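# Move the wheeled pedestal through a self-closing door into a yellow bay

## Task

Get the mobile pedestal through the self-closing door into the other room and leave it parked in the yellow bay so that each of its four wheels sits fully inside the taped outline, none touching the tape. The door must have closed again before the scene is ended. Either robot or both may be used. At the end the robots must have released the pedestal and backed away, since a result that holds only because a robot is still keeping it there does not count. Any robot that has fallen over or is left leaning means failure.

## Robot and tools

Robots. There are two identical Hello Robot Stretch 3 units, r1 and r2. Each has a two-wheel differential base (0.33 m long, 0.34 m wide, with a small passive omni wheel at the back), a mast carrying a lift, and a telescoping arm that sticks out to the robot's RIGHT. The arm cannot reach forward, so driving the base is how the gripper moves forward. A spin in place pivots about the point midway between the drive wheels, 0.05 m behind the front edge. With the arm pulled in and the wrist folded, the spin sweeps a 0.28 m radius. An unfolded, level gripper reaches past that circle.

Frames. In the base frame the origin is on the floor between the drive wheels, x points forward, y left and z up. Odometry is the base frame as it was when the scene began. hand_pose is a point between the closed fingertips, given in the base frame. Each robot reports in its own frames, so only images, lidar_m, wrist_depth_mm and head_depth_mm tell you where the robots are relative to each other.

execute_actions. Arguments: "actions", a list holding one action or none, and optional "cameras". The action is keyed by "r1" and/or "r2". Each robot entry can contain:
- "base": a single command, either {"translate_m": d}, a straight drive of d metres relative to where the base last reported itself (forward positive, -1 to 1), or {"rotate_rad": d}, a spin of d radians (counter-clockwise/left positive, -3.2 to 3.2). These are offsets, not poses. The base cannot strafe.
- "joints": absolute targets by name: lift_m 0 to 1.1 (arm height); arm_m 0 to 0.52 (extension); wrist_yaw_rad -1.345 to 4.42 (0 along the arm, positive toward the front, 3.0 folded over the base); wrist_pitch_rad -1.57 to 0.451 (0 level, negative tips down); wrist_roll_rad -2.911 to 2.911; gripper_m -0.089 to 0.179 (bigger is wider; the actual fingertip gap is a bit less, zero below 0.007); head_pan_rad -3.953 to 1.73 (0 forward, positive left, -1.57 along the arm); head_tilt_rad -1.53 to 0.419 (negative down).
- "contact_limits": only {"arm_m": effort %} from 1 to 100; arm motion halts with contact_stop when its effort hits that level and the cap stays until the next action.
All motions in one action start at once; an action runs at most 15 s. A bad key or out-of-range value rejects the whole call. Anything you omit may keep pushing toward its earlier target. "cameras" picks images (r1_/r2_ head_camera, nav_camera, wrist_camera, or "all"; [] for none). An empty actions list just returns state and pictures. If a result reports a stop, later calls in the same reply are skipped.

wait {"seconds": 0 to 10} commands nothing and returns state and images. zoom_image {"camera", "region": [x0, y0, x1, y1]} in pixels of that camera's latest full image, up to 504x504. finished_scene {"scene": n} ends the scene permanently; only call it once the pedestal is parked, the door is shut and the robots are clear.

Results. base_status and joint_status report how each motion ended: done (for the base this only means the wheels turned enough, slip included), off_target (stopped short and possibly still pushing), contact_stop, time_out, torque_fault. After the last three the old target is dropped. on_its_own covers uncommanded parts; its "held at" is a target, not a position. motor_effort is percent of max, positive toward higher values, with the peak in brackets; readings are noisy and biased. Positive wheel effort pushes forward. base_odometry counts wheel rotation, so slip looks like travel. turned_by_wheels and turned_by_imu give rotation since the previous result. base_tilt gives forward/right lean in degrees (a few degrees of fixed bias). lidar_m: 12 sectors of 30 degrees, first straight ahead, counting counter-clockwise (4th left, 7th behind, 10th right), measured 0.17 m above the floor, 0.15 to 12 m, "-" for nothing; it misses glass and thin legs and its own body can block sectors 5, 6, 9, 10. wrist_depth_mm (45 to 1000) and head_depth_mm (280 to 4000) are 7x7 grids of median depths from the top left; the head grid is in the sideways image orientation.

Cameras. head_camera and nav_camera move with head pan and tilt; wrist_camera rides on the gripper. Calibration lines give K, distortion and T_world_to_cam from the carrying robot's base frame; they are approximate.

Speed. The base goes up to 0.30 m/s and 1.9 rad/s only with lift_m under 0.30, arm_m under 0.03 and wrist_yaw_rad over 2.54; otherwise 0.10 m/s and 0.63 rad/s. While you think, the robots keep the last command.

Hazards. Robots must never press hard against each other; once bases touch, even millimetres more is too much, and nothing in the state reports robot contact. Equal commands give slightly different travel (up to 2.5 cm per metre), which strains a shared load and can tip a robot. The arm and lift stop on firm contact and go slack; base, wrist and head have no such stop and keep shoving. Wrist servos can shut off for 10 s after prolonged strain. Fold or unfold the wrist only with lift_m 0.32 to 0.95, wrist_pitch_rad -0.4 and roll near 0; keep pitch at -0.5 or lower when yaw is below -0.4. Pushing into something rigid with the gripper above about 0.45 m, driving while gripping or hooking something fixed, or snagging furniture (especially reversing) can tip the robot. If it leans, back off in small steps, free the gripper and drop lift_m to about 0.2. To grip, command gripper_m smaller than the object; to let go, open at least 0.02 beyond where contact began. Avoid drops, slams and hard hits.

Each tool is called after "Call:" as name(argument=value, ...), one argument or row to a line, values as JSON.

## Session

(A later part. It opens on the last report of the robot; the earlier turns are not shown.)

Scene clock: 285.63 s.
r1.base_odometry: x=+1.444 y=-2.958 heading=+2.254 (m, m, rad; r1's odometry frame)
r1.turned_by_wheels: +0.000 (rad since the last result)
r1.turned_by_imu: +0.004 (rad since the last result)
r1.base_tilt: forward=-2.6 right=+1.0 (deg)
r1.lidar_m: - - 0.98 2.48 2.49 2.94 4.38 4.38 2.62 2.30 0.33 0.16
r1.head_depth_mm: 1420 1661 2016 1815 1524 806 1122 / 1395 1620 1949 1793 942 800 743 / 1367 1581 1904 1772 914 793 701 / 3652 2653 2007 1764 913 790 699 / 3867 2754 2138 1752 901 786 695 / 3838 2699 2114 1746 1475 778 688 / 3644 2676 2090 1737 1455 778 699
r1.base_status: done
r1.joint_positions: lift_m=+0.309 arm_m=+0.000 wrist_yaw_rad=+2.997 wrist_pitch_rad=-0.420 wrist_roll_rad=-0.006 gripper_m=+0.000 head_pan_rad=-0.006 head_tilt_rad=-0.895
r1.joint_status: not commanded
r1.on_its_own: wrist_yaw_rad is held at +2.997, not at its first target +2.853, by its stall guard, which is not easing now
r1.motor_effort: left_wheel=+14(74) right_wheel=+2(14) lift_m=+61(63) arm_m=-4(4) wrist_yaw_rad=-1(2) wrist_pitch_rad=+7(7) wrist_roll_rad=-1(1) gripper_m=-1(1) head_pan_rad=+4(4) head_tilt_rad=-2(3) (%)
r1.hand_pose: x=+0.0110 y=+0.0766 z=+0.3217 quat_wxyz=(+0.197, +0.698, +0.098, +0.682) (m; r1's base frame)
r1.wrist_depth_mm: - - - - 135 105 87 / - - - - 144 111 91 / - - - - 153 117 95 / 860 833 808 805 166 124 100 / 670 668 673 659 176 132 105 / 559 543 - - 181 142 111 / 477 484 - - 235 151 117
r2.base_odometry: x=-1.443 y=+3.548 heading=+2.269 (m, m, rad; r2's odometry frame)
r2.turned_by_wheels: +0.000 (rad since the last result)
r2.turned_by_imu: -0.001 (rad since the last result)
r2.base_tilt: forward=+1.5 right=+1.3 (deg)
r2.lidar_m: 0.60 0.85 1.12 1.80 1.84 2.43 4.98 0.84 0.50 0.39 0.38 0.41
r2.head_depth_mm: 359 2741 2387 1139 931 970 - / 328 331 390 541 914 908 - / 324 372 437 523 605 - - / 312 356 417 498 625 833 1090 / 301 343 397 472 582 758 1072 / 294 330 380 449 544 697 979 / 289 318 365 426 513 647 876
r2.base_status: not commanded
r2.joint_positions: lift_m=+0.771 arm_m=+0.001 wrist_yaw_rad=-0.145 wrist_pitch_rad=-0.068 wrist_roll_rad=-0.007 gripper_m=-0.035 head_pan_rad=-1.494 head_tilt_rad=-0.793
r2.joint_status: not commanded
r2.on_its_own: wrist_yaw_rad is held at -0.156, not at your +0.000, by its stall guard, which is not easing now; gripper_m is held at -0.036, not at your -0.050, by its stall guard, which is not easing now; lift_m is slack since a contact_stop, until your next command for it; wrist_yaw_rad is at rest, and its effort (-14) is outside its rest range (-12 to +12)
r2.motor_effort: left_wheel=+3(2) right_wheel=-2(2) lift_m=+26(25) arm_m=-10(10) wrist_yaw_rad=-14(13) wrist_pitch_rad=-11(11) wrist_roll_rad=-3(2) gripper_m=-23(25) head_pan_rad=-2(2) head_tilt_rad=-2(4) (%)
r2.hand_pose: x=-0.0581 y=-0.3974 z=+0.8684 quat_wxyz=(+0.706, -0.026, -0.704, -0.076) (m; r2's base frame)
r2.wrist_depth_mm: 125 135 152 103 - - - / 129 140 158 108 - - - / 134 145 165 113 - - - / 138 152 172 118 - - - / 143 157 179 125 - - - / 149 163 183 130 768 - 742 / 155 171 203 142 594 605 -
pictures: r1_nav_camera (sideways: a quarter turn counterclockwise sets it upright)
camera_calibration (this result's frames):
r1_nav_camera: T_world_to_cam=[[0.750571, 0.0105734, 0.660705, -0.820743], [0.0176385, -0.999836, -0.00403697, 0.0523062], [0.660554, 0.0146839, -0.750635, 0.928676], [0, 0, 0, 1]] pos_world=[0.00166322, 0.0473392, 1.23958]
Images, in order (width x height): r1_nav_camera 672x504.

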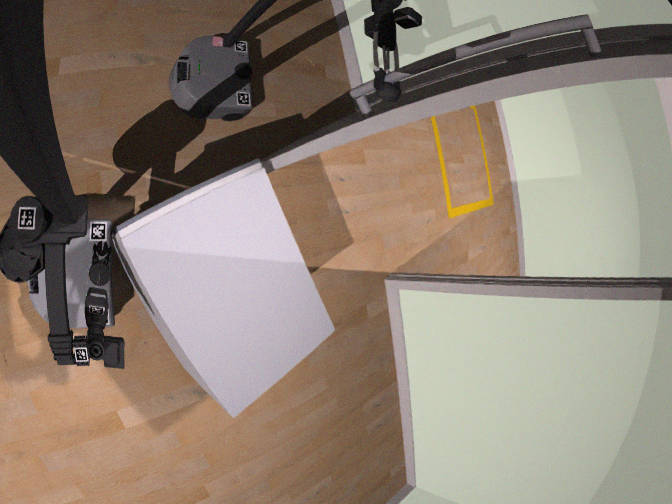

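Call:
execute_actions(
  actions=[],
  cameras=["r1_nav_camera","r2_nav_camera"],
)

Scene clock: 297.23 s.
r1.base_odometry: x=+1.444 y=-2.958 heading=+2.254 (m, m, rad; r1's odometry frame)
r1.turned_by_wheels: +0.000 (rad since the last result)
r1.turned_by_imu: +0.000 (rad since the last result)
r1.base_tilt: forward=-2.6 right=+1.0 (deg)
r1.lidar_m: - - 0.98 2.48 2.49 2.94 4.36 4.38 2.61 2.30 0.33 0.16
r1.head_depth_mm: 1424 1650 1991 1824 1533 804 1121 / 1396 1627 1928 1795 941 800 741 / 1362 1578 1874 1780 916 794 702 / 3689 2657 2034 1758 915 788 696 / 3799 2758 2126 1750 901 784 692 / 3728 2712 2149 1727 1467 779 690 / 3738 2700 2106 1706 1456 775 699
r1.base_status: done
r1.joint_positions: lift_m=+0.309 arm_m=+0.000 wrist_yaw_rad=+2.997 wrist_pitch_rad=-0.420 wrist_roll_rad=-0.006 gripper_m=+0.000 head_pan_rad=-0.006 head_tilt_rad=-0.895
r1.joint_status: not commanded
r1.on_its_own: wrist_yaw_rad is held at +2.997, not at its first target +2.853, by its stall guard, which is not easing now
r1.motor_effort: left_wheel=+14(74) right_wheel=+1(14) lift_m=+61(63) arm_m=-4(4) wrist_yaw_rad=-1(2) wrist_pitch_rad=+7(7) wrist_roll_rad=-1(1) gripper_m=-2(1) head_pan_rad=+4(4) head_tilt_rad=-3(3) (%)
r1.hand_pose: x=+0.0110 y=+0.0766 z=+0.3217 quat_wxyz=(+0.197, +0.698, +0.098, +0.682) (m; r1's base frame)
r1.wrist_depth_mm: - - - - 135 105 87 / - - - - 144 111 91 / - - - - 153 117 95 / 861 818 810 798 165 125 100 / 674 669 656 657 176 132 104 / 560 545 - - 180 142 110 / 467 488 - - 233 150 117
r2.base_odometry: x=-1.443 y=+3.548 heading=+2.269 (m, m, rad; r2's odometry frame)
r2.turned_by_wheels: +0.000 (rad since the last result)
r2.turned_by_imu: +0.000 (rad since the last result)
r2.base_tilt: forward=+1.5 right=+1.3 (deg)
r2.lidar_m: 0.60 0.85 1.12 1.80 1.85 2.42 5.00 0.84 0.50 0.39 0.38 0.41
r2.head_depth_mm: 359 2818 2374 1136 935 970 - / 328 331 389 540 913 910 - / 324 372 437 522 606 - - / 312 357 417 498 624 833 1086 / 301 343 398 473 583 761 1065 / 294 330 380 449 547 699 976 / 289 318 364 426 515 646 876
r2.base_status: not commanded
r2.joint_positions: lift_m=+0.771 arm_m=+0.001 wrist_yaw_rad=-0.145 wrist_pitch_rad=-0.068 wrist_roll_rad=-0.007 gripper_m=-0.035 head_pan_rad=-1.494 head_tilt_rad=-0.793
r2.joint_status: not commanded
r2.on_its_own: wrist_yaw_rad is held at -0.156, not at your +0.000, by its stall guard, which is not easing now; gripper_m is held at -0.036, not at your -0.050, by its stall guard, which is not easing now; lift_m is slack since a contact_stop, until your next command for it; wrist_yaw_rad is at rest, and its effort (-13) is outside its rest range (-12 to +12)
r2.motor_effort: left_wheel=+3(2) right_wheel=-3(2) lift_m=+25(25) arm_m=-10(10) wrist_yaw_rad=-13(13) wrist_pitch_rad=-10(11) wrist_roll_rad=-3(2) gripper_m=-23(25) head_pan_rad=-2(2) head_tilt_rad=-3(4) (%)
r2.hand_pose: x=-0.0581 y=-0.3974 z=+0.8684 quat_wxyz=(+0.706, -0.026, -0.704, -0.076) (m; r2's base frame)
r2.wrist_depth_mm: 125 135 152 102 - - - / 129 140 158 108 - - - / 134 145 165 113 - - - / 138 151 173 119 - - - / 144 158 178 124 - - - / 148 165 182 131 764 - 731 / 155 170 203 143 581 600 -
pictures: r1_nav_camera (sideways: a quarter turn counterclockwise sets it upright), r2_nav_camera (sideways: a quarter turn counterclockwise sets it upright)
camera_calibration (this result's frames):
r1_nav_camera: T_world_to_cam=[[0.750571, 0.0105732, 0.660705, -0.820743], [0.0176382, -0.999836, -0.00403698, 0.0523062], [0.660554, 0.0146837, -0.750635, 0.928676], [0, 0, 0, 1]] pos_world=[0.00166323, 0.0473392, 1.23958]
r2_nav_camera: T_world_to_cam=[[0.0793914, -0.716425, 0.693132, -0.864869], [-0.991228, -0.130439, -0.0212867, 0.0831214], [0.105662, -0.685362, -0.720496, 0.886197], [0, 0, 0, 1]] pos_world=[0.0574184, -0.00140524, 1.23974]
Images, in order (width x height): r1_nav_camera 672x504, r2_nav_camera 672x504.

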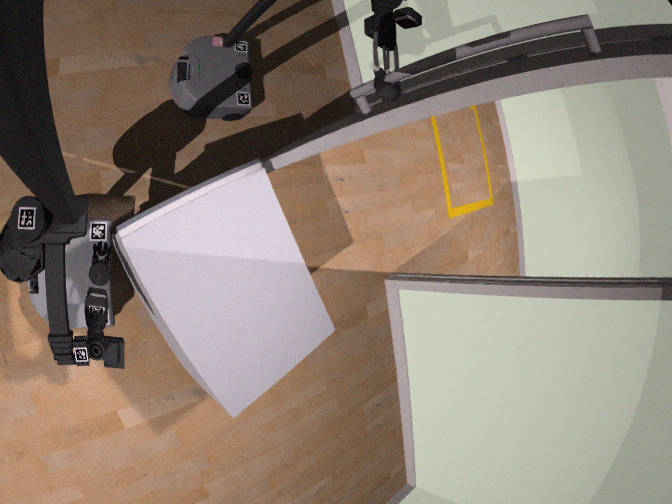

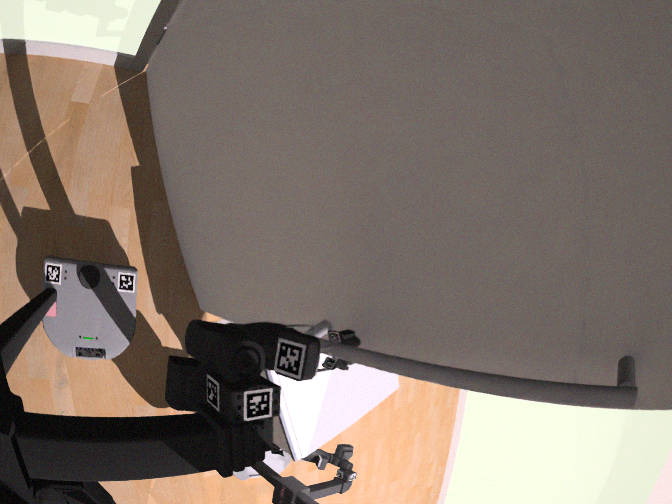

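Call:
execute_actions(
  actions=[
    {"r1":{"base":{"translate_m":-0.2},"joints":{"lift_m":0.27}}},
  ],
  cameras=[],
)

Call:
execute_actions(
  actions=[
    {"r1":{"base":{"rotate_rad":-1.24}}},
  ],
  cameras=[],
)

Call:
execute_actions(
  actions=[
    {"r1":{"base":{"translate_m":0.29}}},
  ],
  cameras=[],
)

Call:
execute_actions(
  actions=[
    {"r1":{"base":{"rotate_rad":1.7}}},
  ],
  cameras=[],
)

Call:
execute_actions(
  actions=[
    {"r1":{"joints":{"lift_m":0.31}}},
  ],
  cameras=["r1_nav_camera"],
)

Call:
execute_actions(
  actions=[
    {"r1":{"base":{"translate_m":0.5}}},
  ],
  cameras=["r1_nav_camera"],
)

Scene clock: 308.77 s.
r1.base_odometry: x=+1.571 y=-3.113 heading=+2.254 (m, m, rad; r1's odometry frame)
r1.turned_by_wheels: +0.000 (rad since the last result)
r1.turned_by_imu: -0.001 (rad since the last result)
r1.base_tilt: forward=-2.6 right=+1.0 (deg)
r1.lidar_m: 0.27 0.27 1.02 2.44 2.44 2.88 4.19 4.19 2.67 2.35 2.35 0.37
r1.head_depth_mm: 1625 1901 2152 1804 1432 1295 1159 / 1595 1853 2087 1784 925 1061 1149 / 1553 1792 2059 1088 918 848 1145 / 3697 2568 2079 1075 912 807 1097 / 3803 2733 2139 1741 902 785 956 / 3792 2706 2144 1733 898 783 1093 / 3671 2682 2084 1675 956 1259 1120
r1.base_status: done
r1.joint_positions: lift_m=+0.271 arm_m=+0.000 wrist_yaw_rad=+2.997 wrist_pitch_rad=-0.420 wrist_roll_rad=-0.006 gripper_m=+0.000 head_pan_rad=-0.006 head_tilt_rad=-0.895
r1.joint_status: all done
r1.on_its_own: wrist_yaw_rad is held at +2.997, not at its first target +2.853, by its stall guard, which is not easing now
r1.motor_effort: left_wheel=+1(11) right_wheel=+0(6) lift_m=+23(59) arm_m=-4(4) wrist_yaw_rad=-1(2) wrist_pitch_rad=+7(7) wrist_roll_rad=+0(1) gripper_m=-1(0) head_pan_rad=+3(4) head_tilt_rad=-2(2) (%)
r1.hand_pose: x=+0.0110 y=+0.0766 z=+0.2828 quat_wxyz=(+0.197, +0.698, +0.098, +0.682) (m; r1's base frame)
r1.wrist_depth_mm: - - - - - - - / - - - - - 801 - / - - - 956 879 803 827 / 803 762 732 728 710 699 676 / 616 610 597 615 569 554 514 / 509 513 - - 470 469 274 / 442 - - - 407 402 287
r2.base_odometry: x=-1.443 y=+3.548 heading=+2.269 (m, m, rad; r2's odometry frame)
r2.turned_by_wheels: +0.000 (rad since the last result)
r2.turned_by_imu: -0.001 (rad since the last result)
r2.base_tilt: forward=+1.5 right=+1.3 (deg)
r2.lidar_m: 0.60 0.85 1.12 1.80 1.84 2.42 4.98 0.97 0.50 0.39 0.38 0.41
r2.head_depth_mm: 360 2773 2376 1140 937 966 - / 328 331 389 541 915 906 - / 323 371 437 520 606 - - / 311 357 416 499 623 831 1097 / 301 343 397 474 584 761 1063 / 294 330 380 448 547 701 974 / 289 318 364 426 515 647 875
r2.base_status: not commanded
r2.joint_positions: lift_m=+0.771 arm_m=+0.001 wrist_yaw_rad=-0.145 wrist_pitch_rad=-0.068 wrist_roll_rad=-0.007 gripper_m=-0.035 head_pan_rad=-1.494 head_tilt_rad=-0.793
r2.joint_status: not commanded
r2.on_its_own: wrist_yaw_rad is held at -0.156, not at your +0.000, by its stall guard, which is not easing now; gripper_m is held at -0.036, not at your -0.050, by its stall guard, which is not easing now; lift_m is slack since a contact_stop, until your next command for it; wrist_yaw_rad is at rest, and its effort (-13) is outside its rest range (-12 to +12)
r2.motor_effort: left_wheel=+3(2) right_wheel=-2(2) lift_m=+26(25) arm_m=-10(9) wrist_yaw_rad=-13(13) wrist_pitch_rad=-11(11) wrist_roll_rad=-3(2) gripper_m=-23(25) head_pan_rad=-2(2) head_tilt_rad=-2(4) (%)
r2.hand_pose: x=-0.0581 y=-0.3974 z=+0.8684 quat_wxyz=(+0.706, -0.026, -0.704, -0.076) (m; r2's base frame)
r2.wrist_depth_mm: 125 135 152 102 - - - / 129 140 159 108 - - - / 133 145 165 113 - - - / 137 152 173 119 - - - / 143 157 178 124 - - - / 148 165 183 131 763 - - / 153 171 203 143 598 605 -
pictures: none
No camera images: the call's "cameras" was empty. Leave "cameras" out to get every camera's image.

Scene clock: 310.77 s.
r1.base_odometry: x=+1.571 y=-3.113 heading=+1.014 (m, m, rad; r1's odometry frame)
r1.turned_by_wheels: -1.240 (rad since the last result)
r1.turned_by_imu: -1.222 (rad since the last result)
r1.base_tilt: forward=-2.6 right=+1.0 (deg)
r1.lidar_m: 2.35 0.46 0.29 0.27 1.07 2.47 2.44 2.62 3.93 4.18 3.04 2.39
r1.head_depth_mm: 2024 2297 2214 1812 1527 1310 1159 / 2050 2369 2229 1803 1516 1307 1158 / 2070 2407 2183 1783 1506 1294 1150 / 2108 2440 2144 1767 1493 1301 1136 / 2137 2462 2155 1762 1480 1283 1141 / 2166 2452 2122 1735 1468 1271 1127 / 2218 2472 2094 1738 1467 1226 1105
r1.base_status: done
r1.joint_positions: lift_m=+0.271 arm_m=+0.000 wrist_yaw_rad=+2.997 wrist_pitch_rad=-0.420 wrist_roll_rad=-0.006 gripper_m=+0.000 head_pan_rad=-0.006 head_tilt_rad=-0.895
r1.joint_status: not commanded
r1.on_its_own: wrist_yaw_rad is held at +2.997, not at its first target +2.853, by its stall guard, which is not easing now
r1.motor_effort: left_wheel=+3(10) right_wheel=-2(5) lift_m=+23(23) arm_m=-4(4) wrist_yaw_rad=-1(1) wrist_pitch_rad=+7(7) wrist_roll_rad=-1(1) gripper_m=-1(1) head_pan_rad=+4(3) head_tilt_rad=-3(3) (%)
r1.hand_pose: x=+0.0110 y=+0.0766 z=+0.2828 quat_wxyz=(+0.197, +0.698, +0.098, +0.682) (m; r1's base frame)
r1.wrist_depth_mm: - - 529 291 316 344 380 / - - 785 315 347 381 422 / 692 738 858 348 382 421 483 / 695 726 706 383 427 474 614 / 610 600 598 431 490 543 551 / 510 511 - - 467 467 457 / 445 - - - 411 403 394
r2.base_odometry: x=-1.443 y=+3.548 heading=+2.269 (m, m, rad; r2's odometry frame)
r2.turned_by_wheels: +0.000 (rad since the last result)
r2.turned_by_imu: +0.000 (rad since the last result)
r2.base_tilt: forward=+1.6 right=+1.3 (deg)
r2.lidar_m: 0.60 0.85 1.12 1.79 1.84 2.42 4.99 0.88 0.50 0.39 0.38 0.41
r2.head_depth_mm: 359 2766 2371 1135 936 967 - / 329 330 389 540 912 906 - / 323 372 436 523 605 - - / 312 357 416 499 624 835 1094 / 301 342 398 472 582 763 1070 / 294 330 380 449 546 700 970 / 289 318 365 426 515 648 878
r2.base_status: not commanded
r2.joint_positions: lift_m=+0.771 arm_m=+0.001 wrist_yaw_rad=-0.145 wrist_pitch_rad=-0.068 wrist_roll_rad=-0.007 gripper_m=-0.035 head_pan_rad=-1.494 head_tilt_rad=-0.793
r2.joint_status: not commanded
r2.on_its_own: wrist_yaw_rad is held at -0.156, not at your +0.000, by its stall guard, which is not easing now; gripper_m is held at -0.036, not at your -0.050, by its stall guard, which is not easing now; lift_m is slack since a contact_stop, until your next command for it
r2.motor_effort: left_wheel=+2(2) right_wheel=-3(2) lift_m=+25(25) arm_m=-9(10) wrist_yaw_rad=-12(13) wrist_pitch_rad=-11(11) wrist_roll_rad=-2(3) gripper_m=-24(24) head_pan_rad=-3(2) head_tilt_rad=-3(3) (%)
r2.hand_pose: x=-0.0581 y=-0.3974 z=+0.8684 quat_wxyz=(+0.706, -0.026, -0.704, -0.076) (m; r2's base frame)
r2.wrist_depth_mm: 125 135 152 102 - - - / 129 140 159 108 - - - / 134 145 165 113 - - - / 138 151 173 118 - - - / 144 158 179 124 - - - / 148 164 182 131 779 - - / 155 172 202 143 593 599 -
pictures: none
No camera images: the call's "cameras" was empty. Leave "cameras" out to get every camera's image.

Scene clock: 313.53 s.
r1.base_odometry: x=+1.724 y=-2.867 heading=+1.015 (m, m, rad; r1's odometry frame)
r1.turned_by_wheels: +0.000 (rad since the last result)
r1.turned_by_imu: +0.002 (rad since the last result)
r1.base_tilt: forward=-2.6 right=+1.0 (deg)
r1.lidar_m: 2.06 2.11 0.34 0.31 0.32 0.39 2.72 2.93 4.29 4.21 2.65 2.09
r1.head_depth_mm: 1777 2016 2225 1809 1530 1315 1164 / 1806 2073 2201 1788 1509 1304 1153 / 1811 2086 2201 1768 1498 1302 1148 / 1839 2125 2164 1771 1494 1294 1137 / 1863 2153 2139 1753 1484 1279 1134 / 1906 2202 2104 1736 1479 1281 1129 / 1939 2235 2113 1720 1463 1259 1121
r1.base_status: done
r1.joint_positions: lift_m=+0.271 arm_m=+0.000 wrist_yaw_rad=+2.997 wrist_pitch_rad=-0.420 wrist_roll_rad=-0.006 gripper_m=+0.000 head_pan_rad=-0.006 head_tilt_rad=-0.895
r1.joint_status: not commanded
r1.on_its_own: wrist_yaw_rad is held at +2.997, not at its first target +2.853, by its stall guard, which is not easing now
r1.motor_effort: left_wheel=+3(10) right_wheel=-2(4) lift_m=+23(23) arm_m=-4(4) wrist_yaw_rad=-1(2) wrist_pitch_rad=+7(7) wrist_roll_rad=-1(1) gripper_m=-2(1) head_pan_rad=+4(5) head_tilt_rad=-2(2) (%)
r1.hand_pose: x=+0.0110 y=+0.0766 z=+0.2828 quat_wxyz=(+0.197, +0.698, +0.098, +0.682) (m; r1's base frame)
r1.wrist_depth_mm: 272 - 312 332 362 - - / 290 - 336 360 397 - - / 311 324 367 398 436 921 881 / 335 356 404 438 489 699 674 / 373 390 449 471 545 563 546 / 490 422 - - 471 472 463 / 444 - - - 408 402 398
r2.base_odometry: x=-1.443 y=+3.548 heading=+2.269 (m, m, rad; r2's odometry frame)
r2.turned_by_wheels: +0.000 (rad since the last result)
r2.turned_by_imu: +0.000 (rad since the last result)
r2.base_tilt: forward=+1.6 right=+1.3 (deg)
r2.lidar_m: 0.60 0.85 1.13 1.80 1.84 2.43 4.95 4.48 0.50 0.39 0.38 0.41
r2.head_depth_mm: 359 2757 2379 1142 937 974 - / 328 331 389 542 918 905 - / 323 372 438 523 605 - - / 312 357 417 498 624 831 1095 / 301 343 398 472 583 761 1072 / 294 330 380 449 547 702 975 / 289 318 365 426 513 647 878
r2.base_status: not commanded
r2.joint_positions: lift_m=+0.771 arm_m=+0.001 wrist_yaw_rad=-0.145 wrist_pitch_rad=-0.068 wrist_roll_rad=-0.007 gripper_m=-0.035 head_pan_rad=-1.494 head_tilt_rad=-0.793
r2.joint_status: not commanded
r2.on_its_own: wrist_yaw_rad is held at -0.156, not at your +0.000, by its stall guard, which is not easing now; gripper_m is held at -0.036, not at your -0.050, by its stall guard, which is not easing now; lift_m is slack since a contact_stop, until your next command for it; wrist_yaw_rad is at rest, and its effort (-13) is outside its rest range (-12 to +12)
r2.motor_effort: left_wheel=+2(2) right_wheel=-2(2) lift_m=+26(25) arm_m=-9(9) wrist_yaw_rad=-13(13) wrist_pitch_rad=-10(10) wrist_roll_rad=-2(2) gripper_m=-24(23) head_pan_rad=-2(2) head_tilt_rad=-3(3) (%)
r2.hand_pose: x=-0.0581 y=-0.3974 z=+0.8684 quat_wxyz=(+0.706, -0.026, -0.704, -0.076) (m; r2's base frame)
r2.wrist_depth_mm: 125 135 151 102 - - - / 129 140 157 108 - - - / 134 145 164 113 - - - / 138 152 172 119 - - - / 143 158 178 124 - - - / 149 164 184 131 766 797 712 / 154 172 202 144 587 592 660
pictures: none
No camera images: the call's "cameras" was empty. Leave "cameras" out to get every camera's image.

Scene clock: 315.87 s.
r1.base_odometry: x=+1.724 y=-2.867 heading=+2.714 (m, m, rad; r1's odometry frame)
r1.turned_by_wheels: +1.700 (rad since the last result)
r1.turned_by_imu: +1.675 (rad since the last result)
r1.base_tilt: forward=-2.6 right=+1.0 (deg)
r1.lidar_m: 0.31 0.32 2.73 2.72 3.12 4.23 4.20 2.44 2.07 2.06 1.94 0.33
r1.head_depth_mm: 3803 2592 1839 1807 1532 1316 1164 / 3930 2899 2210 1789 927 818 1117 / 3910 2818 2182 1773 918 812 1088 / 3901 2759 2161 1776 908 805 1090 / 3873 2748 2158 1740 905 799 1079 / 3547 2429 1844 1114 899 794 1073 / 885 836 1008 1639 893 789 1075
r1.base_status: done
r1.joint_positions: lift_m=+0.271 arm_m=+0.000 wrist_yaw_rad=+2.997 wrist_pitch_rad=-0.420 wrist_roll_rad=-0.006 gripper_m=+0.000 head_pan_rad=-0.006 head_tilt_rad=-0.895
r1.joint_status: not commanded
r1.on_its_own: wrist_yaw_rad is held at +2.997, not at its first target +2.853, by its stall guard, which is not easing now
r1.motor_effort: left_wheel=-3(9) right_wheel=+3(7) lift_m=+23(23) arm_m=-4(4) wrist_yaw_rad=-1(1) wrist_pitch_rad=+7(8) wrist_roll_rad=-1(0) gripper_m=-1(1) head_pan_rad=+5(3) head_tilt_rad=-4(3) (%)
r1.hand_pose: x=+0.0110 y=+0.0766 z=+0.2828 quat_wxyz=(+0.197, +0.698, +0.098, +0.682) (m; r1's base frame)
r1.wrist_depth_mm: - - - - - - 303 / - - - - - - 307 / - - - 996 930 926 316 / 783 772 726 718 712 667 318 / 616 594 602 605 564 514 327 / 500 512 - - 474 457 334 / 444 - - - 407 402 343
r2.base_odometry: x=-1.443 y=+3.548 heading=+2.269 (m, m, rad; r2's odometry frame)
r2.turned_by_wheels: +0.000 (rad since the last result)
r2.turned_by_imu: +0.000 (rad since the last result)
r2.base_tilt: forward=+1.6 right=+1.3 (deg)
r2.lidar_m: 0.60 0.85 1.12 1.80 1.84 2.43 4.98 1.18 0.50 0.39 0.38 0.41
r2.head_depth_mm: 359 2764 2352 1139 934 968 - / 328 331 389 542 915 906 - / 324 372 437 522 607 - - / 312 357 417 498 623 832 1086 / 301 343 397 473 582 759 1064 / 294 330 380 450 546 700 971 / 289 317 364 427 514 647 875
r2.base_status: not commanded
r2.joint_positions: lift_m=+0.771 arm_m=+0.001 wrist_yaw_rad=-0.145 wrist_pitch_rad=-0.068 wrist_roll_rad=-0.007 gripper_m=-0.035 head_pan_rad=-1.494 head_tilt_rad=-0.793
r2.joint_status: not commanded
r2.on_its_own: wrist_yaw_rad is held at -0.156, not at your +0.000, by its stall guard, which is not easing now; gripper_m is held at -0.036, not at your -0.050, by its stall guard, which is not easing now; lift_m is slack since a contact_stop, until your next command for it; wrist_yaw_rad is at rest, and its effort (-13) is outside its rest range (-12 to +12)
r2.motor_effort: left_wheel=+2(2) right_wheel=-3(2) lift_m=+26(25) arm_m=-10(10) wrist_yaw_rad=-13(12) wrist_pitch_rad=-11(10) wrist_roll_rad=-3(3) gripper_m=-24(23) head_pan_rad=-3(2) head_tilt_rad=-3(3) (%)
r2.hand_pose: x=-0.0581 y=-0.3974 z=+0.8684 quat_wxyz=(+0.706, -0.026, -0.704, -0.076) (m; r2's base frame)
r2.wrist_depth_mm: 125 135 152 103 - - - / 129 140 158 107 - - - / 134 145 165 113 - - - / 138 152 173 119 - - - / 143 157 178 124 - - - / 149 164 183 131 757 - - / 154 172 203 143 590 595 866
pictures: none
No camera images: the call's "cameras" was empty. Leave "cameras" out to get every camera's image.

Scene clock: 317.03 s.
r1.base_odometry: x=+1.724 y=-2.867 heading=+2.714 (m, m, rad; r1's odometry frame)
r1.turned_by_wheels: +0.000 (rad since the last result)
r1.turned_by_imu: +0.000 (rad since the last result)
r1.base_tilt: forward=-2.5 right=+1.0 (deg)
r1.lidar_m: 0.31 0.32 2.72 2.73 3.11 4.24 4.23 2.43 2.06 2.06 1.94 0.33
r1.head_depth_mm: 3878 2562 1848 1813 1527 1315 1157 / 3900 2873 2225 1802 925 812 1114 / 3956 2838 2173 1781 919 812 1097 / 3906 2791 2151 1768 912 803 1085 / 3785 2705 2131 1752 902 800 1080 / 3586 2441 1859 1118 893 794 1076 / 884 830 1007 1633 893 791 1079
r1.base_status: not commanded
r1.joint_positions: lift_m=+0.309 arm_m=+0.000 wrist_yaw_rad=+2.997 wrist_pitch_rad=-0.420 wrist_roll_rad=-0.006 gripper_m=+0.000 head_pan_rad=-0.006 head_tilt_rad=-0.895
r1.joint_status: all done
r1.on_its_own: wrist_yaw_rad is held at +2.997, not at its first target +2.853, by its stall guard, which is not easing now
r1.motor_effort: left_wheel=-3(3) right_wheel=+3(2) lift_m=+63(67) arm_m=-4(4) wrist_yaw_rad=-1(1) wrist_pitch_rad=+7(7) wrist_roll_rad=+0(0) gripper_m=-1(1) head_pan_rad=+4(3) head_tilt_rad=-3(3) (%)
r1.hand_pose: x=+0.0110 y=+0.0766 z=+0.3216 quat_wxyz=(+0.197, +0.698, +0.098, +0.682) (m; r1's base frame)
r1.wrist_depth_mm: - - - - - - 302 / - - - - - - 309 / - - - - - 930 314 / 867 846 819 807 785 734 322 / 679 659 651 672 617 479 328 / 551 550 - - 518 479 338 / 474 490 - - 449 441 344
r2.base_odometry: x=-1.443 y=+3.548 heading=+2.269 (m, m, rad; r2's odometry frame)
r2.turned_by_wheels: +0.000 (rad since the last result)
r2.turned_by_imu: +0.000 (rad since the last result)
r2.base_tilt: forward=+1.5 right=+1.3 (deg)
r2.lidar_m: 0.60 0.85 1.12 1.79 1.84 2.43 4.96 1.18 0.50 0.39 0.38 0.41
r2.head_depth_mm: 359 2769 2370 1135 935 972 - / 328 332 388 542 913 905 - / 324 372 437 521 606 - - / 312 357 417 499 624 829 1092 / 301 342 398 472 583 760 1073 / 294 330 380 448 545 699 973 / 289 317 364 426 514 648 877
r2.base_status: not commanded
r2.joint_positions: lift_m=+0.771 arm_m=+0.001 wrist_yaw_rad=-0.145 wrist_pitch_rad=-0.068 wrist_roll_rad=-0.007 gripper_m=-0.035 head_pan_rad=-1.494 head_tilt_rad=-0.793
r2.joint_status: not commanded
r2.on_its_own: wrist_yaw_rad is held at -0.156, not at your +0.000, by its stall guard, which is not easing now; gripper_m is held at -0.036, not at your -0.050, by its stall guard, which is not easing now; lift_m is slack since a contact_stop, until your next command for it; wrist_yaw_rad is at rest, and its effort (-13) is outside its rest range (-12 to +12)
r2.motor_effort: left_wheel=+2(2) right_wheel=-2(2) lift_m=+25(25) arm_m=-10(10) wrist_yaw_rad=-13(13) wrist_pitch_rad=-11(11) wrist_roll_rad=-2(2) gripper_m=-25(22) head_pan_rad=-2(2) head_tilt_rad=-3(3) (%)
r2.hand_pose: x=-0.0581 y=-0.3974 z=+0.8684 quat_wxyz=(+0.706, -0.026, -0.704, -0.076) (m; r2's base frame)
r2.wrist_depth_mm: 125 135 151 102 - - - / 129 140 158 109 - - - / 134 145 164 113 - - - / 138 151 172 119 - - - / 143 157 179 124 - - - / 148 165 182 131 768 - - / 154 171 201 143 600 604 878
pictures: r1_nav_camera (sideways: a quarter turn counterclockwise sets it upright)
camera_calibration (this result's frames):
r1_nav_camera: T_world_to_cam=[[0.75057, 0.0105707, 0.660707, -0.820746], [0.0176349, -0.999836, -0.00403691, 0.0523062], [0.660556, 0.0146815, -0.750633, 0.928673], [0, 0, 0, 1]] pos_world=[0.00166356, 0.0473392, 1.23958]
Images, in order (width x height): r1_nav_camera 672x504.

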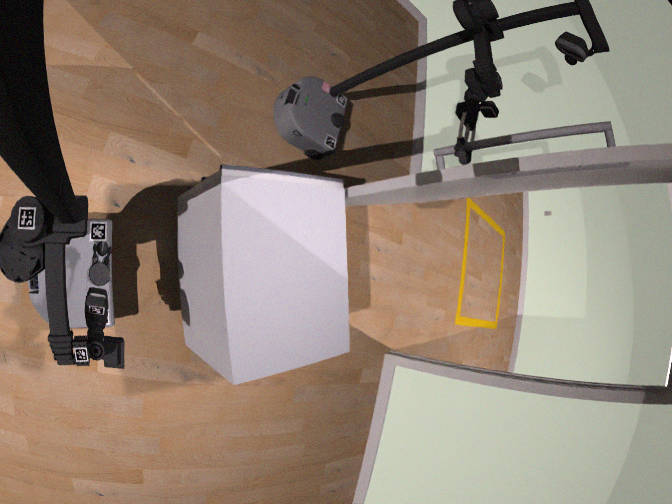

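Scene clock: 323.00 s.
r1.base_odometry: x=+1.269 y=-2.660 heading=+2.715 (m, m, rad; r1's odometry frame)
r1.turned_by_wheels: +0.001 (rad since the last result)
r1.turned_by_imu: +0.201 (rad since the last result)
r1.base_tilt: forward=-2.7 right=+1.1 (deg)
r1.lidar_m: - - 0.15 0.19 3.45 4.55 3.39 2.28 2.13 0.22 0.15 -
r1.head_depth_mm: 3685 2921 2235 1808 1526 1271 720 / 3794 2880 2197 1782 1516 800 704 / 3826 2828 2183 1770 1502 795 700 / 3915 2774 2172 1770 1485 790 699 / 1156 1287 1462 1611 1450 785 694 / 708 758 812 876 862 781 690 / 512 532 563 662 1283 773 685
r1.base_status: translate_m off_target (by the wheels' count: +0.4997 of +0.5000)
r1.joint_positions: lift_m=+0.310 arm_m=+0.000 wrist_yaw_rad=+2.995 wrist_pitch_rad=-0.419 wrist_roll_rad=-0.005 gripper_m=+0.000 head_pan_rad=-0.004 head_tilt_rad=-0.896
r1.joint_status: not commanded
r1.on_its_own: wrist_yaw_rad is held at +2.997, not at its first target +2.853, by its stall guard, which is not easing now; left_wheel is at rest, and its effort (+49) is outside its rest range (-18 to +18); right_wheel is at rest, and its effort (+24) is outside its rest range (-18 to +18)
r1.motor_effort: left_wheel=+49(84) right_wheel=+24(44) lift_m=+41(64) arm_m=-2(8) wrist_yaw_rad=+1(20) wrist_pitch_rad=+6(8) wrist_roll_rad=-1(1) gripper_m=+0(2) head_pan_rad=+3(4) head_tilt_rad=-2(4) (%)
r1.hand_pose: x=+0.0115 y=+0.0767 z=+0.3225 quat_wxyz=(+0.197, +0.699, +0.097, +0.681) (m; r1's base frame)
r1.wrist_depth_mm: - - - - 129 78 56 / - - - - 135 81 57 / - - - - 141 83 59 / 856 852 811 753 148 85 60 / 675 658 671 663 148 88 61 / 562 549 - - 134 91 62 / 473 491 - - 200 93 64
r2.base_odometry: x=-1.443 y=+3.548 heading=+2.269 (m, m, rad; r2's odometry frame)
r2.turned_by_wheels: +0.000 (rad since the last result)
r2.turned_by_imu: -0.001 (rad since the last result)
r2.base_tilt: forward=+1.5 right=+1.3 (deg)
r2.lidar_m: 0.60 0.85 1.12 1.80 1.84 2.43 4.97 4.46 0.44 0.39 0.38 0.41
r2.head_depth_mm: 358 2775 2366 1137 937 948 - / 327 332 384 519 910 833 - / 323 370 436 523 605 - - / 312 355 415 497 624 828 1086 / 300 342 396 472 583 758 1069 / 294 329 379 447 544 697 971 / 289 317 363 426 513 648 878
r2.base_status: not commanded
r2.joint_positions: lift_m=+0.771 arm_m=+0.000 wrist_yaw_rad=-0.147 wrist_pitch_rad=-0.068 wrist_roll_rad=-0.007 gripper_m=-0.035 head_pan_rad=-1.494 head_tilt_rad=-0.793
r2.joint_status: not commanded
r2.on_its_own: wrist_yaw_rad is held at -0.156, not at your +0.000, by its stall guard, which is not easing now; gripper_m is held at -0.036, not at your -0.050, by its stall guard, which is not easing now; lift_m is slack since a contact_stop, until your next command for it
r2.motor_effort: left_wheel=+2(6) right_wheel=-2(6) lift_m=+26(25) arm_m=-4(9) wrist_yaw_rad=-10(13) wrist_pitch_rad=-10(13) wrist_roll_rad=-2(2) gripper_m=-24(23) head_pan_rad=-2(2) head_tilt_rad=-3(4) (%)
r2.hand_pose: x=-0.0587 y=-0.3967 z=+0.8684 quat_wxyz=(+0.706, -0.027, -0.704, -0.077) (m; r2's base frame)
r2.wrist_depth_mm: 125 135 152 103 - - - / 129 140 158 108 - - - / 134 146 165 113 - - - / 138 151 172 119 - - - / 143 158 178 124 - - - / 149 165 185 131 - 769 - / 154 171 203 142 596 624 -
pictures: r1_nav_camera (sideways: a quarter turn counterclockwise sets it upright)
camera_calibration (this result's frames):
r1_nav_camera: T_world_to_cam=[[0.751588, 0.0120606, 0.659523, -0.819209], [0.0196184, -0.999799, -0.00407373, 0.052342], [0.659341, 0.0160005, -0.751674, 0.930034], [0, 0, 0, 1]] pos_world=[0.00147111, 0.0473306, 1.23958]
Images, in order (width x height): r1_nav_camera 672x504.

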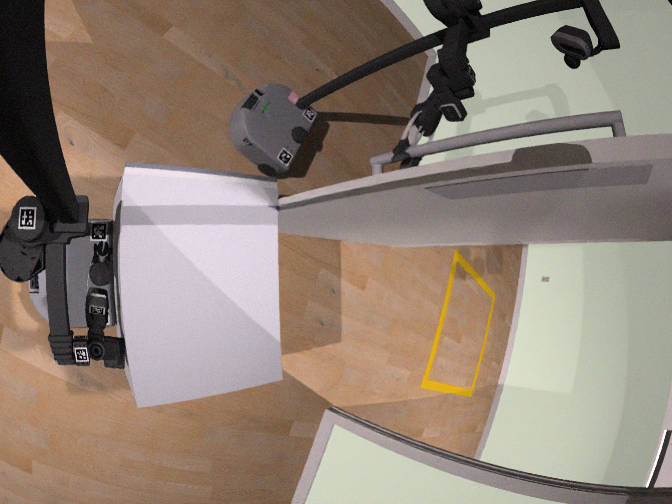

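Call:
execute_actions(
  actions=[
    {"r1":{"base":{"translate_m":-0.3},"joints":{"lift_m":0.27}}},
  ],
  cameras=[],
)

Call:
execute_actions(
  actions=[
    {"r1":{"base":{"rotate_rad":1.42}}},
  ],
  cameras=[],
)

Call:
execute_actions(
  actions=[
    {"r1":{"base":{"translate_m":0.5}}},
  ],
  cameras=[],
)

Call:
execute_actions(
  actions=[
    {"r1":{"base":{"rotate_rad":-2.18}}},
  ],
  cameras=[],
)

Call:
execute_actions(
  actions=[
    {"r1":{"joints":{"lift_m":0.31}}},
  ],
  cameras=[],
)

Call:
execute_actions(
  actions=[
    {"r1":{"base":{"translate_m":0.5}}},
  ],
  cameras=["r1_nav_camera","r2_nav_camera"],
)

Scene clock: 340.60 s.
r1.base_odometry: x=+1.542 y=-2.784 heading=+2.715 (m, m, rad; r1's odometry frame)
r1.turned_by_wheels: +0.000 (rad since the last result)
r1.turned_by_imu: -0.002 (rad since the last result)
r1.base_tilt: forward=-2.6 right=+1.0 (deg)
r1.lidar_m: 0.35 0.36 2.77 2.82 3.64 4.28 3.19 2.15 2.01 2.04 1.68 0.37
r1.head_depth_mm: 3826 2889 2227 1818 1532 1273 1160 / - 2824 2205 1790 923 831 1127 / 3861 2829 2168 1780 917 824 1108 / 3885 2801 2148 1765 911 826 1101 / 1259 1410 1598 1064 904 827 1095 / 762 819 957 1032 900 825 1096 / 691 871 2076 1555 938 821 1106
r1.base_status: done
r1.joint_positions: lift_m=+0.271 arm_m=+0.000 wrist_yaw_rad=+2.995 wrist_pitch_rad=-0.419 wrist_roll_rad=-0.005 gripper_m=+0.000 head_pan_rad=-0.004 head_tilt_rad=-0.896
r1.joint_status: all done
r1.on_its_own: wrist_yaw_rad is held at +2.997, not at its first target +2.853, by its stall guard, which is not easing now
r1.motor_effort: left_wheel=+0(45) right_wheel=+0(23) lift_m=+23(37) arm_m=-3(3) wrist_yaw_rad=+1(3) wrist_pitch_rad=+7(7) wrist_roll_rad=-1(1) gripper_m=-1(2) head_pan_rad=+3(3) head_tilt_rad=-1(0) (%)
r1.hand_pose: x=+0.0116 y=+0.0767 z=+0.2831 quat_wxyz=(+0.198, +0.699, +0.097, +0.681) (m; r1's base frame)
r1.wrist_depth_mm: - - - - - - - / - - - - - - 869 / - - - 978 937 927 360 / 785 764 748 731 713 704 364 / 610 604 596 613 569 553 372 / 502 506 - - 484 468 378 / 446 - - - 411 401 387
r2.base_odometry: x=-1.443 y=+3.548 heading=+2.269 (m, m, rad; r2's odometry frame)
r2.turned_by_wheels: +0.000 (rad since the last result)
r2.turned_by_imu: -0.001 (rad since the last result)
r2.base_tilt: forward=+1.6 right=+1.3 (deg)
r2.lidar_m: 0.60 0.85 1.12 1.80 1.84 2.43 5.00 4.47 0.44 0.39 0.38 0.41
r2.head_depth_mm: 361 2789 2366 1136 933 948 - / 328 333 383 518 914 831 - / 323 371 436 521 605 - - / 311 356 416 498 623 830 1083 / 301 343 397 471 582 758 1068 / 294 329 380 448 545 700 978 / 290 317 364 426 514 645 877
r2.base_status: not commanded
r2.joint_positions: lift_m=+0.771 arm_m=+0.001 wrist_yaw_rad=-0.146 wrist_pitch_rad=-0.068 wrist_roll_rad=-0.007 gripper_m=-0.035 head_pan_rad=-1.494 head_tilt_rad=-0.793
r2.joint_status: not commanded
r2.on_its_own: wrist_yaw_rad is held at -0.156, not at your +0.000, by its stall guard, which is not easing now; gripper_m is held at -0.036, not at your -0.050, by its stall guard, which is not easing now; lift_m is slack since a contact_stop, until your next command for it
r2.motor_effort: left_wheel=+2(2) right_wheel=-3(3) lift_m=+25(25) arm_m=-5(5) wrist_yaw_rad=-12(12) wrist_pitch_rad=-12(11) wrist_roll_rad=-2(3) gripper_m=-23(23) head_pan_rad=-2(1) head_tilt_rad=-4(4) (%)
r2.hand_pose: x=-0.0583 y=-0.3969 z=+0.8685 quat_wxyz=(+0.706, -0.027, -0.704, -0.076) (m; r2's base frame)
r2.wrist_depth_mm: 125 135 151 102 - - - / 129 140 157 108 - - - / 134 145 165 112 - - - / 137 151 172 118 - - - / 143 158 178 124 - - - / 148 164 183 131 - - - / 155 170 202 142 589 632 -
pictures: none
No camera images: the call's "cameras" was empty. Leave "cameras" out to get every camera's image.

Scene clock: 342.70 s.
r1.base_odometry: x=+1.542 y=-2.784 heading=-2.148 (m, m, rad; r1's odometry frame)
r1.turned_by_wheels: +1.420 (rad since the last result)
r1.turned_by_imu: +1.399 (rad since the last result)
r1.base_tilt: forward=-2.6 right=+1.0 (deg)
r1.lidar_m: 2.78 3.25 4.30 4.02 2.31 2.01 2.01 1.81 0.39 0.35 0.35 0.43
r1.head_depth_mm: 2381 2620 2204 1804 1518 1314 802 / 2475 2672 2198 1804 1509 1307 1126 / 2545 2753 2175 1764 1507 1301 1153 / 2591 2762 2149 1770 1483 1287 1141 / 2707 2708 2110 1737 1481 1281 1131 / 2771 2698 2109 1736 1471 1274 1132 / 2858 2674 2087 1727 1448 1269 1121
r1.base_status: done
r1.joint_positions: lift_m=+0.271 arm_m=+0.000 wrist_yaw_rad=+2.995 wrist_pitch_rad=-0.419 wrist_roll_rad=-0.005 gripper_m=+0.000 head_pan_rad=-0.004 head_tilt_rad=-0.896
r1.joint_status: not commanded
r1.on_its_own: wrist_yaw_rad is held at +2.997, not at its first target +2.853, by its stall guard, which is not easing now
r1.motor_effort: left_wheel=-3(7) right_wheel=+4(7) lift_m=+23(23) arm_m=-3(3) wrist_yaw_rad=+1(2) wrist_pitch_rad=+7(7) wrist_roll_rad=-1(1) gripper_m=+0(1) head_pan_rad=+3(1) head_tilt_rad=-1(2) (%)
r1.hand_pose: x=+0.0116 y=+0.0767 z=+0.2831 quat_wxyz=(+0.198, +0.699, +0.097, +0.681) (m; r1's base frame)
r1.wrist_depth_mm: - - - - - - - / - - - - - - - / - - - - 935 900 882 / 805 767 747 734 711 700 682 / 616 601 592 618 570 557 545 / 512 513 - - 482 468 462 / 450 - - - 403 403 400
r2.base_odometry: x=-1.443 y=+3.548 heading=+2.269 (m, m, rad; r2's odometry frame)
r2.turned_by_wheels: +0.000 (rad since the last result)
r2.turned_by_imu: +0.000 (rad since the last result)
r2.base_tilt: forward=+1.6 right=+1.3 (deg)
r2.lidar_m: 0.60 0.85 1.12 1.80 1.84 2.43 4.99 4.47 0.44 0.39 0.38 0.40
r2.head_depth_mm: 361 2766 2379 1142 932 949 - / 328 333 382 519 915 833 - / 323 371 436 521 607 - - / 312 356 416 498 622 832 1094 / 301 342 397 472 581 756 1063 / 294 330 380 448 543 699 972 / 289 317 363 426 514 648 876
r2.base_status: not commanded
r2.joint_positions: lift_m=+0.771 arm_m=+0.001 wrist_yaw_rad=-0.146 wrist_pitch_rad=-0.068 wrist_roll_rad=-0.007 gripper_m=-0.035 head_pan_rad=-1.494 head_tilt_rad=-0.793
r2.joint_status: not commanded
r2.on_its_own: wrist_yaw_rad is held at -0.156, not at your +0.000, by its stall guard, which is not easing now; gripper_m is held at -0.036, not at your -0.050, by its stall guard, which is not easing now; lift_m is slack since a contact_stop, until your next command for it
r2.motor_effort: left_wheel=+2(2) right_wheel=-3(3) lift_m=+25(25) arm_m=-5(5) wrist_yaw_rad=-12(13) wrist_pitch_rad=-11(11) wrist_roll_rad=-2(3) gripper_m=-25(25) head_pan_rad=-3(2) head_tilt_rad=-2(3) (%)
r2.hand_pose: x=-0.0583 y=-0.3969 z=+0.8685 quat_wxyz=(+0.706, -0.027, -0.704, -0.076) (m; r2's base frame)
r2.wrist_depth_mm: 124 135 152 103 - - - / 129 140 157 108 - - - / 134 145 165 113 - - - / 138 150 173 119 - - - / 143 157 179 125 - - - / 149 164 183 131 - - - / 155 171 204 143 595 630 -
pictures: none
No camera images: the call's "cameras" was empty. Leave "cameras" out to get every camera's image.

Scene clock: 346.00 s.
r1.base_odometry: x=+1.269 y=-3.203 heading=-2.148 (m, m, rad; r1's odometry frame)
r1.turned_by_wheels: +0.000 (rad since the last result)
r1.turned_by_imu: +0.004 (rad since the last result)
r1.base_tilt: forward=-2.6 right=+0.9 (deg)
r1.lidar_m: 2.30 2.67 4.17 4.17 2.87 2.49 2.49 0.46 0.36 0.58 0.97 2.29
r1.head_depth_mm: 1960 2215 2224 1804 1526 1316 1162 / 2007 2280 2205 1796 1511 1314 1152 / 2058 2371 2179 1779 1492 1302 1147 / 2132 2449 2180 1763 1488 1294 1138 / 2197 2485 2122 1745 1476 1283 1137 / 2281 2520 2103 1731 1472 1275 1131 / 2356 2571 2078 1707 1459 1272 1120
r1.base_status: done
r1.joint_positions: lift_m=+0.271 arm_m=+0.000 wrist_yaw_rad=+2.995 wrist_pitch_rad=-0.419 wrist_roll_rad=-0.005 gripper_m=+0.000 head_pan_rad=-0.004 head_tilt_rad=-0.896
r1.joint_status: not commanded
r1.on_its_own: wrist_yaw_rad is held at +2.997, not at its first target +2.853, by its stall guard, which is not easing now
r1.motor_effort: left_wheel=-3(7) right_wheel=+3(6) lift_m=+23(23) arm_m=-3(3) wrist_yaw_rad=+2(2) wrist_pitch_rad=+7(7) wrist_roll_rad=-1(1) gripper_m=-1(0) head_pan_rad=+2(2) head_tilt_rad=-2(3) (%)
r1.hand_pose: x=+0.0116 y=+0.0767 z=+0.2831 quat_wxyz=(+0.197, +0.699, +0.097, +0.681) (m; r1's base frame)
r1.wrist_depth_mm: - - - - - - - / - - - - - - - / - - - 974 924 907 886 / 784 777 753 732 715 703 674 / 609 608 604 616 575 560 549 / 506 504 - - 481 471 462 / 447 - - - 407 403 401
r2.base_odometry: x=-1.443 y=+3.548 heading=+2.269 (m, m, rad; r2's odometry frame)
r2.turned_by_wheels: +0.000 (rad since the last result)
r2.turned_by_imu: +0.000 (rad since the last result)
r2.base_tilt: forward=+1.6 right=+1.3 (deg)
r2.lidar_m: 0.60 0.85 1.12 1.80 1.85 2.43 4.97 0.95 0.44 0.39 0.38 0.41
r2.head_depth_mm: 361 2775 2367 1134 934 946 - / 327 333 382 519 916 836 - / 323 372 437 520 605 - - / 311 357 415 497 623 829 1088 / 301 342 396 472 582 761 1073 / 294 329 380 447 546 700 972 / 289 317 364 427 514 646 875
r2.base_status: not commanded
r2.joint_positions: lift_m=+0.771 arm_m=+0.001 wrist_yaw_rad=-0.146 wrist_pitch_rad=-0.068 wrist_roll_rad=-0.007 gripper_m=-0.035 head_pan_rad=-1.494 head_tilt_rad=-0.793
r2.joint_status: not commanded
r2.on_its_own: wrist_yaw_rad is held at -0.156, not at your +0.000, by its stall guard, which is not easing now; gripper_m is held at -0.036, not at your -0.050, by its stall guard, which is not easing now; lift_m is slack since a contact_stop, until your next command for it
r2.motor_effort: left_wheel=+2(2) right_wheel=-3(4) lift_m=+25(25) arm_m=-5(5) wrist_yaw_rad=-12(12) wrist_pitch_rad=-11(11) wrist_roll_rad=-3(2) gripper_m=-23(24) head_pan_rad=-3(2) head_tilt_rad=-3(4) (%)
r2.hand_pose: x=-0.0583 y=-0.3969 z=+0.8685 quat_wxyz=(+0.706, -0.027, -0.704, -0.076) (m; r2's base frame)
r2.wrist_depth_mm: 125 135 151 102 - - - / 129 140 158 108 - - - / 134 145 165 113 - - - / 138 152 172 119 - - - / 143 157 179 124 - - - / 148 164 183 132 - - - / 154 172 202 143 585 627 -
pictures: none
No camera images: the call's "cameras" was empty. Leave "cameras" out to get every camera's image.

Scene clock: 348.50 s.
r1.base_odometry: x=+1.269 y=-3.203 heading=+1.955 (m, m, rad; r1's odometry frame)
r1.turned_by_wheels: -2.180 (rad since the last result)
r1.turned_by_imu: -2.149 (rad since the last result)
r1.base_tilt: forward=-2.6 right=+1.0 (deg)
r1.lidar_m: 0.36 0.50 0.96 2.31 2.30 2.58 4.18 4.14 3.00 2.49 2.49 0.51
r1.head_depth_mm: 1750 2037 2197 1804 1513 1319 1158 / 1674 1964 2179 1097 1118 1306 1153 / 1626 1912 2110 1088 940 1250 1141 / 3454 1951 2090 1077 909 937 1138 / 3784 2699 2133 1060 903 935 1126 / 3755 2677 2105 1729 942 1236 1131 / 3677 2557 864 1021 1402 1268 1124
r1.base_status: done
r1.joint_positions: lift_m=+0.271 arm_m=+0.000 wrist_yaw_rad=+2.995 wrist_pitch_rad=-0.419 wrist_roll_rad=-0.005 gripper_m=+0.000 head_pan_rad=-0.004 head_tilt_rad=-0.896
r1.joint_status: not commanded
r1.on_its_own: wrist_yaw_rad is held at +2.997, not at its first target +2.853, by its stall guard, which is not easing now
r1.motor_effort: left_wheel=+3(11) right_wheel=-2(4) lift_m=+23(23) arm_m=-3(3) wrist_yaw_rad=+2(1) wrist_pitch_rad=+6(7) wrist_roll_rad=-1(1) gripper_m=-1(2) head_pan_rad=+2(2) head_tilt_rad=-1(1) (%)
r1.hand_pose: x=+0.0116 y=+0.0767 z=+0.2831 quat_wxyz=(+0.197, +0.699, +0.097, +0.681) (m; r1's base frame)
r1.wrist_depth_mm: - - - - - - - / - - - - - 813 - / - - - 973 884 706 779 / 799 751 764 714 717 701 675 / 623 610 614 611 573 561 548 / 507 506 - - 478 466 466 / 445 - - - 408 404 401
r2.base_odometry: x=-1.443 y=+3.548 heading=+2.269 (m, m, rad; r2's odometry frame)
r2.turned_by_wheels: +0.000 (rad since the last result)
r2.turned_by_imu: +0.000 (rad since the last result)
r2.base_tilt: forward=+1.5 right=+1.3 (deg)
r2.lidar_m: 0.60 0.85 1.12 1.80 1.84 2.42 4.98 0.92 0.44 0.39 0.38 0.40
r2.head_depth_mm: 361 2762 2391 1136 929 947 - / 328 333 382 518 912 835 - / 323 371 436 520 605 - - / 311 356 415 498 623 833 1089 / 300 342 397 472 581 757 1069 / 294 329 379 448 545 700 974 / 289 317 363 426 512 649 875
r2.base_status: not commanded
r2.joint_positions: lift_m=+0.771 arm_m=+0.001 wrist_yaw_rad=-0.146 wrist_pitch_rad=-0.068 wrist_roll_rad=-0.007 gripper_m=-0.035 head_pan_rad=-1.494 head_tilt_rad=-0.793
r2.joint_status: not commanded
r2.on_its_own: wrist_yaw_rad is held at -0.156, not at your +0.000, by its stall guard, which is not easing now; gripper_m is held at -0.036, not at your -0.050, by its stall guard, which is not easing now; lift_m is slack since a contact_stop, until your next command for it
r2.motor_effort: left_wheel=+3(2) right_wheel=-3(3) lift_m=+26(25) arm_m=-5(5) wrist_yaw_rad=-12(12) wrist_pitch_rad=-11(11) wrist_roll_rad=-3(2) gripper_m=-24(24) head_pan_rad=-1(2) head_tilt_rad=-4(2) (%)
r2.hand_pose: x=-0.0583 y=-0.3969 z=+0.8685 quat_wxyz=(+0.706, -0.027, -0.704, -0.076) (m; r2's base frame)
r2.wrist_depth_mm: 126 135 152 102 - - - / 129 140 159 108 - - - / 134 145 165 113 - - - / 138 152 172 119 - - - / 143 158 178 124 - - - / 149 163 183 131 - - - / 154 171 202 143 597 635 -
pictures: none
No camera images: the call's "cameras" was empty. Leave "cameras" out to get every camera's image.

Scene clock: 349.67 s.
r1.base_odometry: x=+1.269 y=-3.203 heading=+1.955 (m, m, rad; r1's odometry frame)
r1.turned_by_wheels: +0.000 (rad since the last result)
r1.turned_by_imu: +0.000 (rad since the last result)
r1.base_tilt: forward=-2.6 right=+1.0 (deg)
r1.lidar_m: 0.36 0.50 0.96 2.30 2.30 2.57 4.17 4.15 3.00 2.49 2.49 0.51
r1.head_depth_mm: 1740 2062 2208 1815 1511 1315 1164 / 1684 1970 2179 1093 1114 1306 1158 / 1622 1892 2117 1086 933 1245 1148 / 3427 1953 2103 1071 912 943 1137 / 3820 2759 2137 1064 904 933 1124 / 3762 2676 2126 1726 940 1232 1125 / 3636 2568 864 1018 1405 1262 1118
r1.base_status: not commanded
r1.joint_positions: lift_m=+0.309 arm_m=+0.000 wrist_yaw_rad=+2.995 wrist_pitch_rad=-0.419 wrist_roll_rad=-0.005 gripper_m=+0.000 head_pan_rad=-0.004 head_tilt_rad=-0.896
r1.joint_status: all done
r1.on_its_own: wrist_yaw_rad is held at +2.997, not at its first target +2.853, by its stall guard, which is not easing now
r1.motor_effort: left_wheel=+3(4) right_wheel=-3(2) lift_m=+64(67) arm_m=-4(3) wrist_yaw_rad=+1(1) wrist_pitch_rad=+7(7) wrist_roll_rad=-1(1) gripper_m=-2(2) head_pan_rad=+2(3) head_tilt_rad=-1(1) (%)
r1.hand_pose: x=+0.0116 y=+0.0767 z=+0.3218 quat_wxyz=(+0.197, +0.699, +0.097, +0.681) (m; r1's base frame)
r1.wrist_depth_mm: - - - - - - - / - - - - - 914 - / - - - - 919 719 860 / 881 844 811 816 791 754 744 / 665 658 663 670 623 609 599 / 557 551 - - 530 515 506 / 474 492 - - 446 441 437
r2.base_odometry: x=-1.443 y=+3.548 heading=+2.269 (m, m, rad; r2's odometry frame)
r2.turned_by_wheels: +0.000 (rad since the last result)
r2.turned_by_imu: +0.000 (rad since the last result)
r2.base_tilt: forward=+1.6 right=+1.3 (deg)
r2.lidar_m: 0.60 0.85 1.12 1.80 1.85 2.44 4.97 0.92 0.44 0.38 0.38 0.41
r2.head_depth_mm: 361 2786 2364 1142 932 951 - / 327 333 382 520 913 835 - / 323 371 437 520 604 - - / 311 356 416 497 623 832 1090 / 301 342 397 472 581 760 1063 / 294 329 379 447 546 697 976 / 289 317 364 426 514 649 878
r2.base_status: not commanded
r2.joint_positions: lift_m=+0.771 arm_m=+0.001 wrist_yaw_rad=-0.146 wrist_pitch_rad=-0.068 wrist_roll_rad=-0.007 gripper_m=-0.035 head_pan_rad=-1.494 head_tilt_rad=-0.793
r2.joint_status: not commanded
r2.on_its_own: wrist_yaw_rad is held at -0.156, not at your +0.000, by its stall guard, which is not easing now; gripper_m is held at -0.036, not at your -0.050, by its stall guard, which is not easing now; lift_m is slack since a contact_stop, until your next command for it
r2.motor_effort: left_wheel=+2(2) right_wheel=-3(3) lift_m=+25(25) arm_m=-6(5) wrist_yaw_rad=-12(12) wrist_pitch_rad=-11(11) wrist_roll_rad=-3(3) gripper_m=-23(23) head_pan_rad=-2(2) head_tilt_rad=-3(2) (%)
r2.hand_pose: x=-0.0583 y=-0.3969 z=+0.8685 quat_wxyz=(+0.706, -0.027, -0.704, -0.076) (m; r2's base frame)
r2.wrist_depth_mm: 126 135 152 103 - - - / 129 140 158 108 - - - / 133 145 164 113 - - - / 137 151 173 119 - - - / 143 158 179 124 - - - / 149 164 182 131 - - - / 155 171 203 143 596 621 -
pictures: none
No camera images: the call's "cameras" was empty. Leave "cameras" out to get every camera's image.

Scene clock: 356.33 s.
r1.base_odometry: x=+1.082 y=-2.739 heading=+1.955 (m, m, rad; r1's odometry frame)
r1.turned_by_wheels: +0.000 (rad since the last result)
r1.turned_by_imu: -0.079 (rad since the last result)
r1.base_tilt: forward=-2.6 right=+1.0 (deg)
r1.lidar_m: - 0.16 0.22 0.74 2.47 2.66 4.06 4.60 2.96 2.35 2.32 -
r1.head_depth_mm: 1341 1605 1962 1806 1524 1315 1159 / 1288 1508 1832 1792 920 826 1121 / 1229 1438 1722 1771 917 792 701 / 1174 1359 1610 1775 912 787 697 / 3427 2513 1994 1749 905 785 692 / 3659 2703 2107 1732 1438 782 689 / 3503 2664 2094 1709 1458 791 686
r1.base_status: done
r1.joint_positions: lift_m=+0.309 arm_m=+0.000 wrist_yaw_rad=+2.995 wrist_pitch_rad=-0.419 wrist_roll_rad=-0.005 gripper_m=+0.000 head_pan_rad=-0.004 head_tilt_rad=-0.896
r1.joint_status: not commanded
r1.on_its_own: wrist_yaw_rad is held at +2.997, not at its first target +2.853, by its stall guard, which is not easing now
r1.motor_effort: left_wheel=+3(52) right_wheel=+12(54) lift_m=+60(64) arm_m=-3(3) wrist_yaw_rad=+1(2) wrist_pitch_rad=+7(7) wrist_roll_rad=-1(1) gripper_m=-1(1) head_pan_rad=+3(2) head_tilt_rad=-2(2) (%)
r1.hand_pose: x=+0.0114 y=+0.0768 z=+0.3220 quat_wxyz=(+0.197, +0.699, +0.097, +0.681) (m; r1's base frame)
r1.wrist_depth_mm: - - - - - 247 125 / - - - - - 235 123 / - - 777 709 996 210 120 / 886 831 738 720 728 181 116 / 684 662 657 665 604 204 114 / 560 547 - - 435 197 106 / 469 491 - - 451 187 97
r2.base_odometry: x=-1.443 y=+3.548 heading=+2.269 (m, m, rad; r2's odometry frame)
r2.turned_by_wheels: +0.000 (rad since the last result)
r2.turned_by_imu: +0.066 (rad since the last result)
r2.base_tilt: forward=+1.6 right=+1.3 (deg)
r2.lidar_m: 0.66 0.88 1.22 1.80 1.87 2.60 4.97 4.16 0.52 0.39 0.39 0.42
r2.head_depth_mm: 316 328 2132 1808 1011 1185 - / 329 368 410 490 906 - - / 319 366 430 517 623 - - / 310 355 415 498 620 829 1100 / 302 343 399 476 588 771 1070 / 295 333 385 454 557 720 1017 / 292 323 372 437 530 675 930
r2.base_status: not commanded
r2.joint_positions: lift_m=+0.771 arm_m=+0.001 wrist_yaw_rad=-0.197 wrist_pitch_rad=-0.067 wrist_roll_rad=-0.009 gripper_m=-0.035 head_pan_rad=-1.494 head_tilt_rad=-0.793
r2.joint_status: not commanded
r2.on_its_own: wrist_yaw_rad is held at -0.202, not at your +0.000, by its stall guard, which is not easing now; gripper_m is held at -0.036, not at your -0.050, by its stall guard, which is not easing now; lift_m is slack since a contact_stop, until your next command for it
r2.motor_effort: left_wheel=+1(24) right_wheel=+1(12) lift_m=+25(25) arm_m=-9(14) wrist_yaw_rad=-7(41) wrist_pitch_rad=-12(18) wrist_roll_rad=-1(2) gripper_m=-25(26) head_pan_rad=-2(2) head_tilt_rad=-3(3) (%)
r2.hand_pose: x=-0.0711 y=-0.3952 z=+0.8688 quat_wxyz=(+0.704, -0.045, -0.702, -0.093) (m; r2's base frame)
r2.wrist_depth_mm: 125 135 152 103 - - - / 130 140 158 108 - - - / 134 145 165 113 - - - / 138 151 172 119 - - - / 143 158 178 124 - - - / 149 164 182 132 - - - / 155 171 205 183 604 697 369
pictures: r1_nav_camera (sideways: a quarter turn counterclockwise sets it upright), r2_nav_camera (sideways: a quarter turn counterclockwise sets it upright)
camera_calibration (this result's frames):
r1_nav_camera: T_world_to_cam=[[0.751092, 0.0120625, 0.660088, -0.819942], [0.0196215, -0.999799, -0.00405617, 0.0523191], [0.659906, 0.0159984, -0.751178, 0.929385], [0, 0, 0, 1]] pos_world=[0.00151797, 0.0473305, 1.23958]
r2_nav_camera: T_world_to_cam=[[0.0793882, -0.716431, 0.693127, -0.864862], [-0.991229, -0.130433, -0.0212872, 0.083122], [0.105658, -0.685357, -0.720501, 0.886205], [0, 0, 0, 1]] pos_world=[0.0574184, -0.00140501, 1.23974]
Images, in order (width x height): r1_nav_camera 672x504, r2_nav_camera 672x504.

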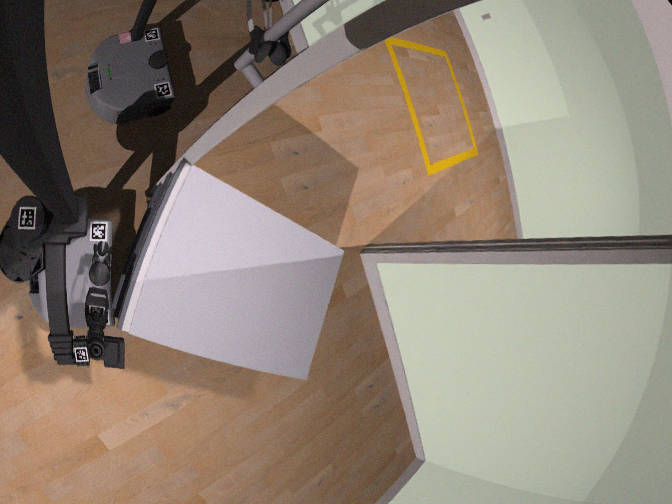

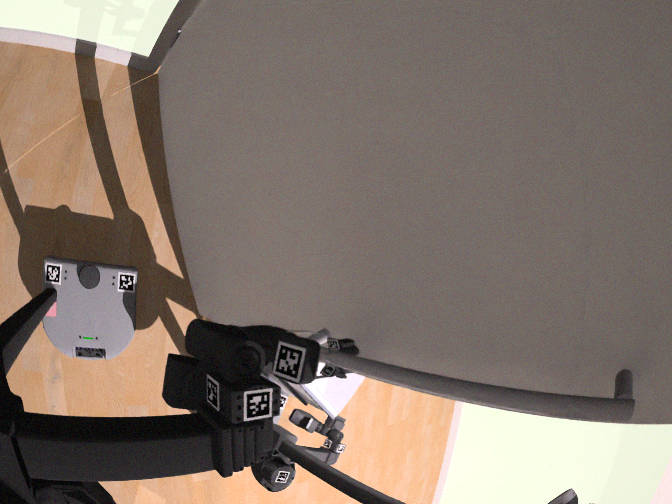

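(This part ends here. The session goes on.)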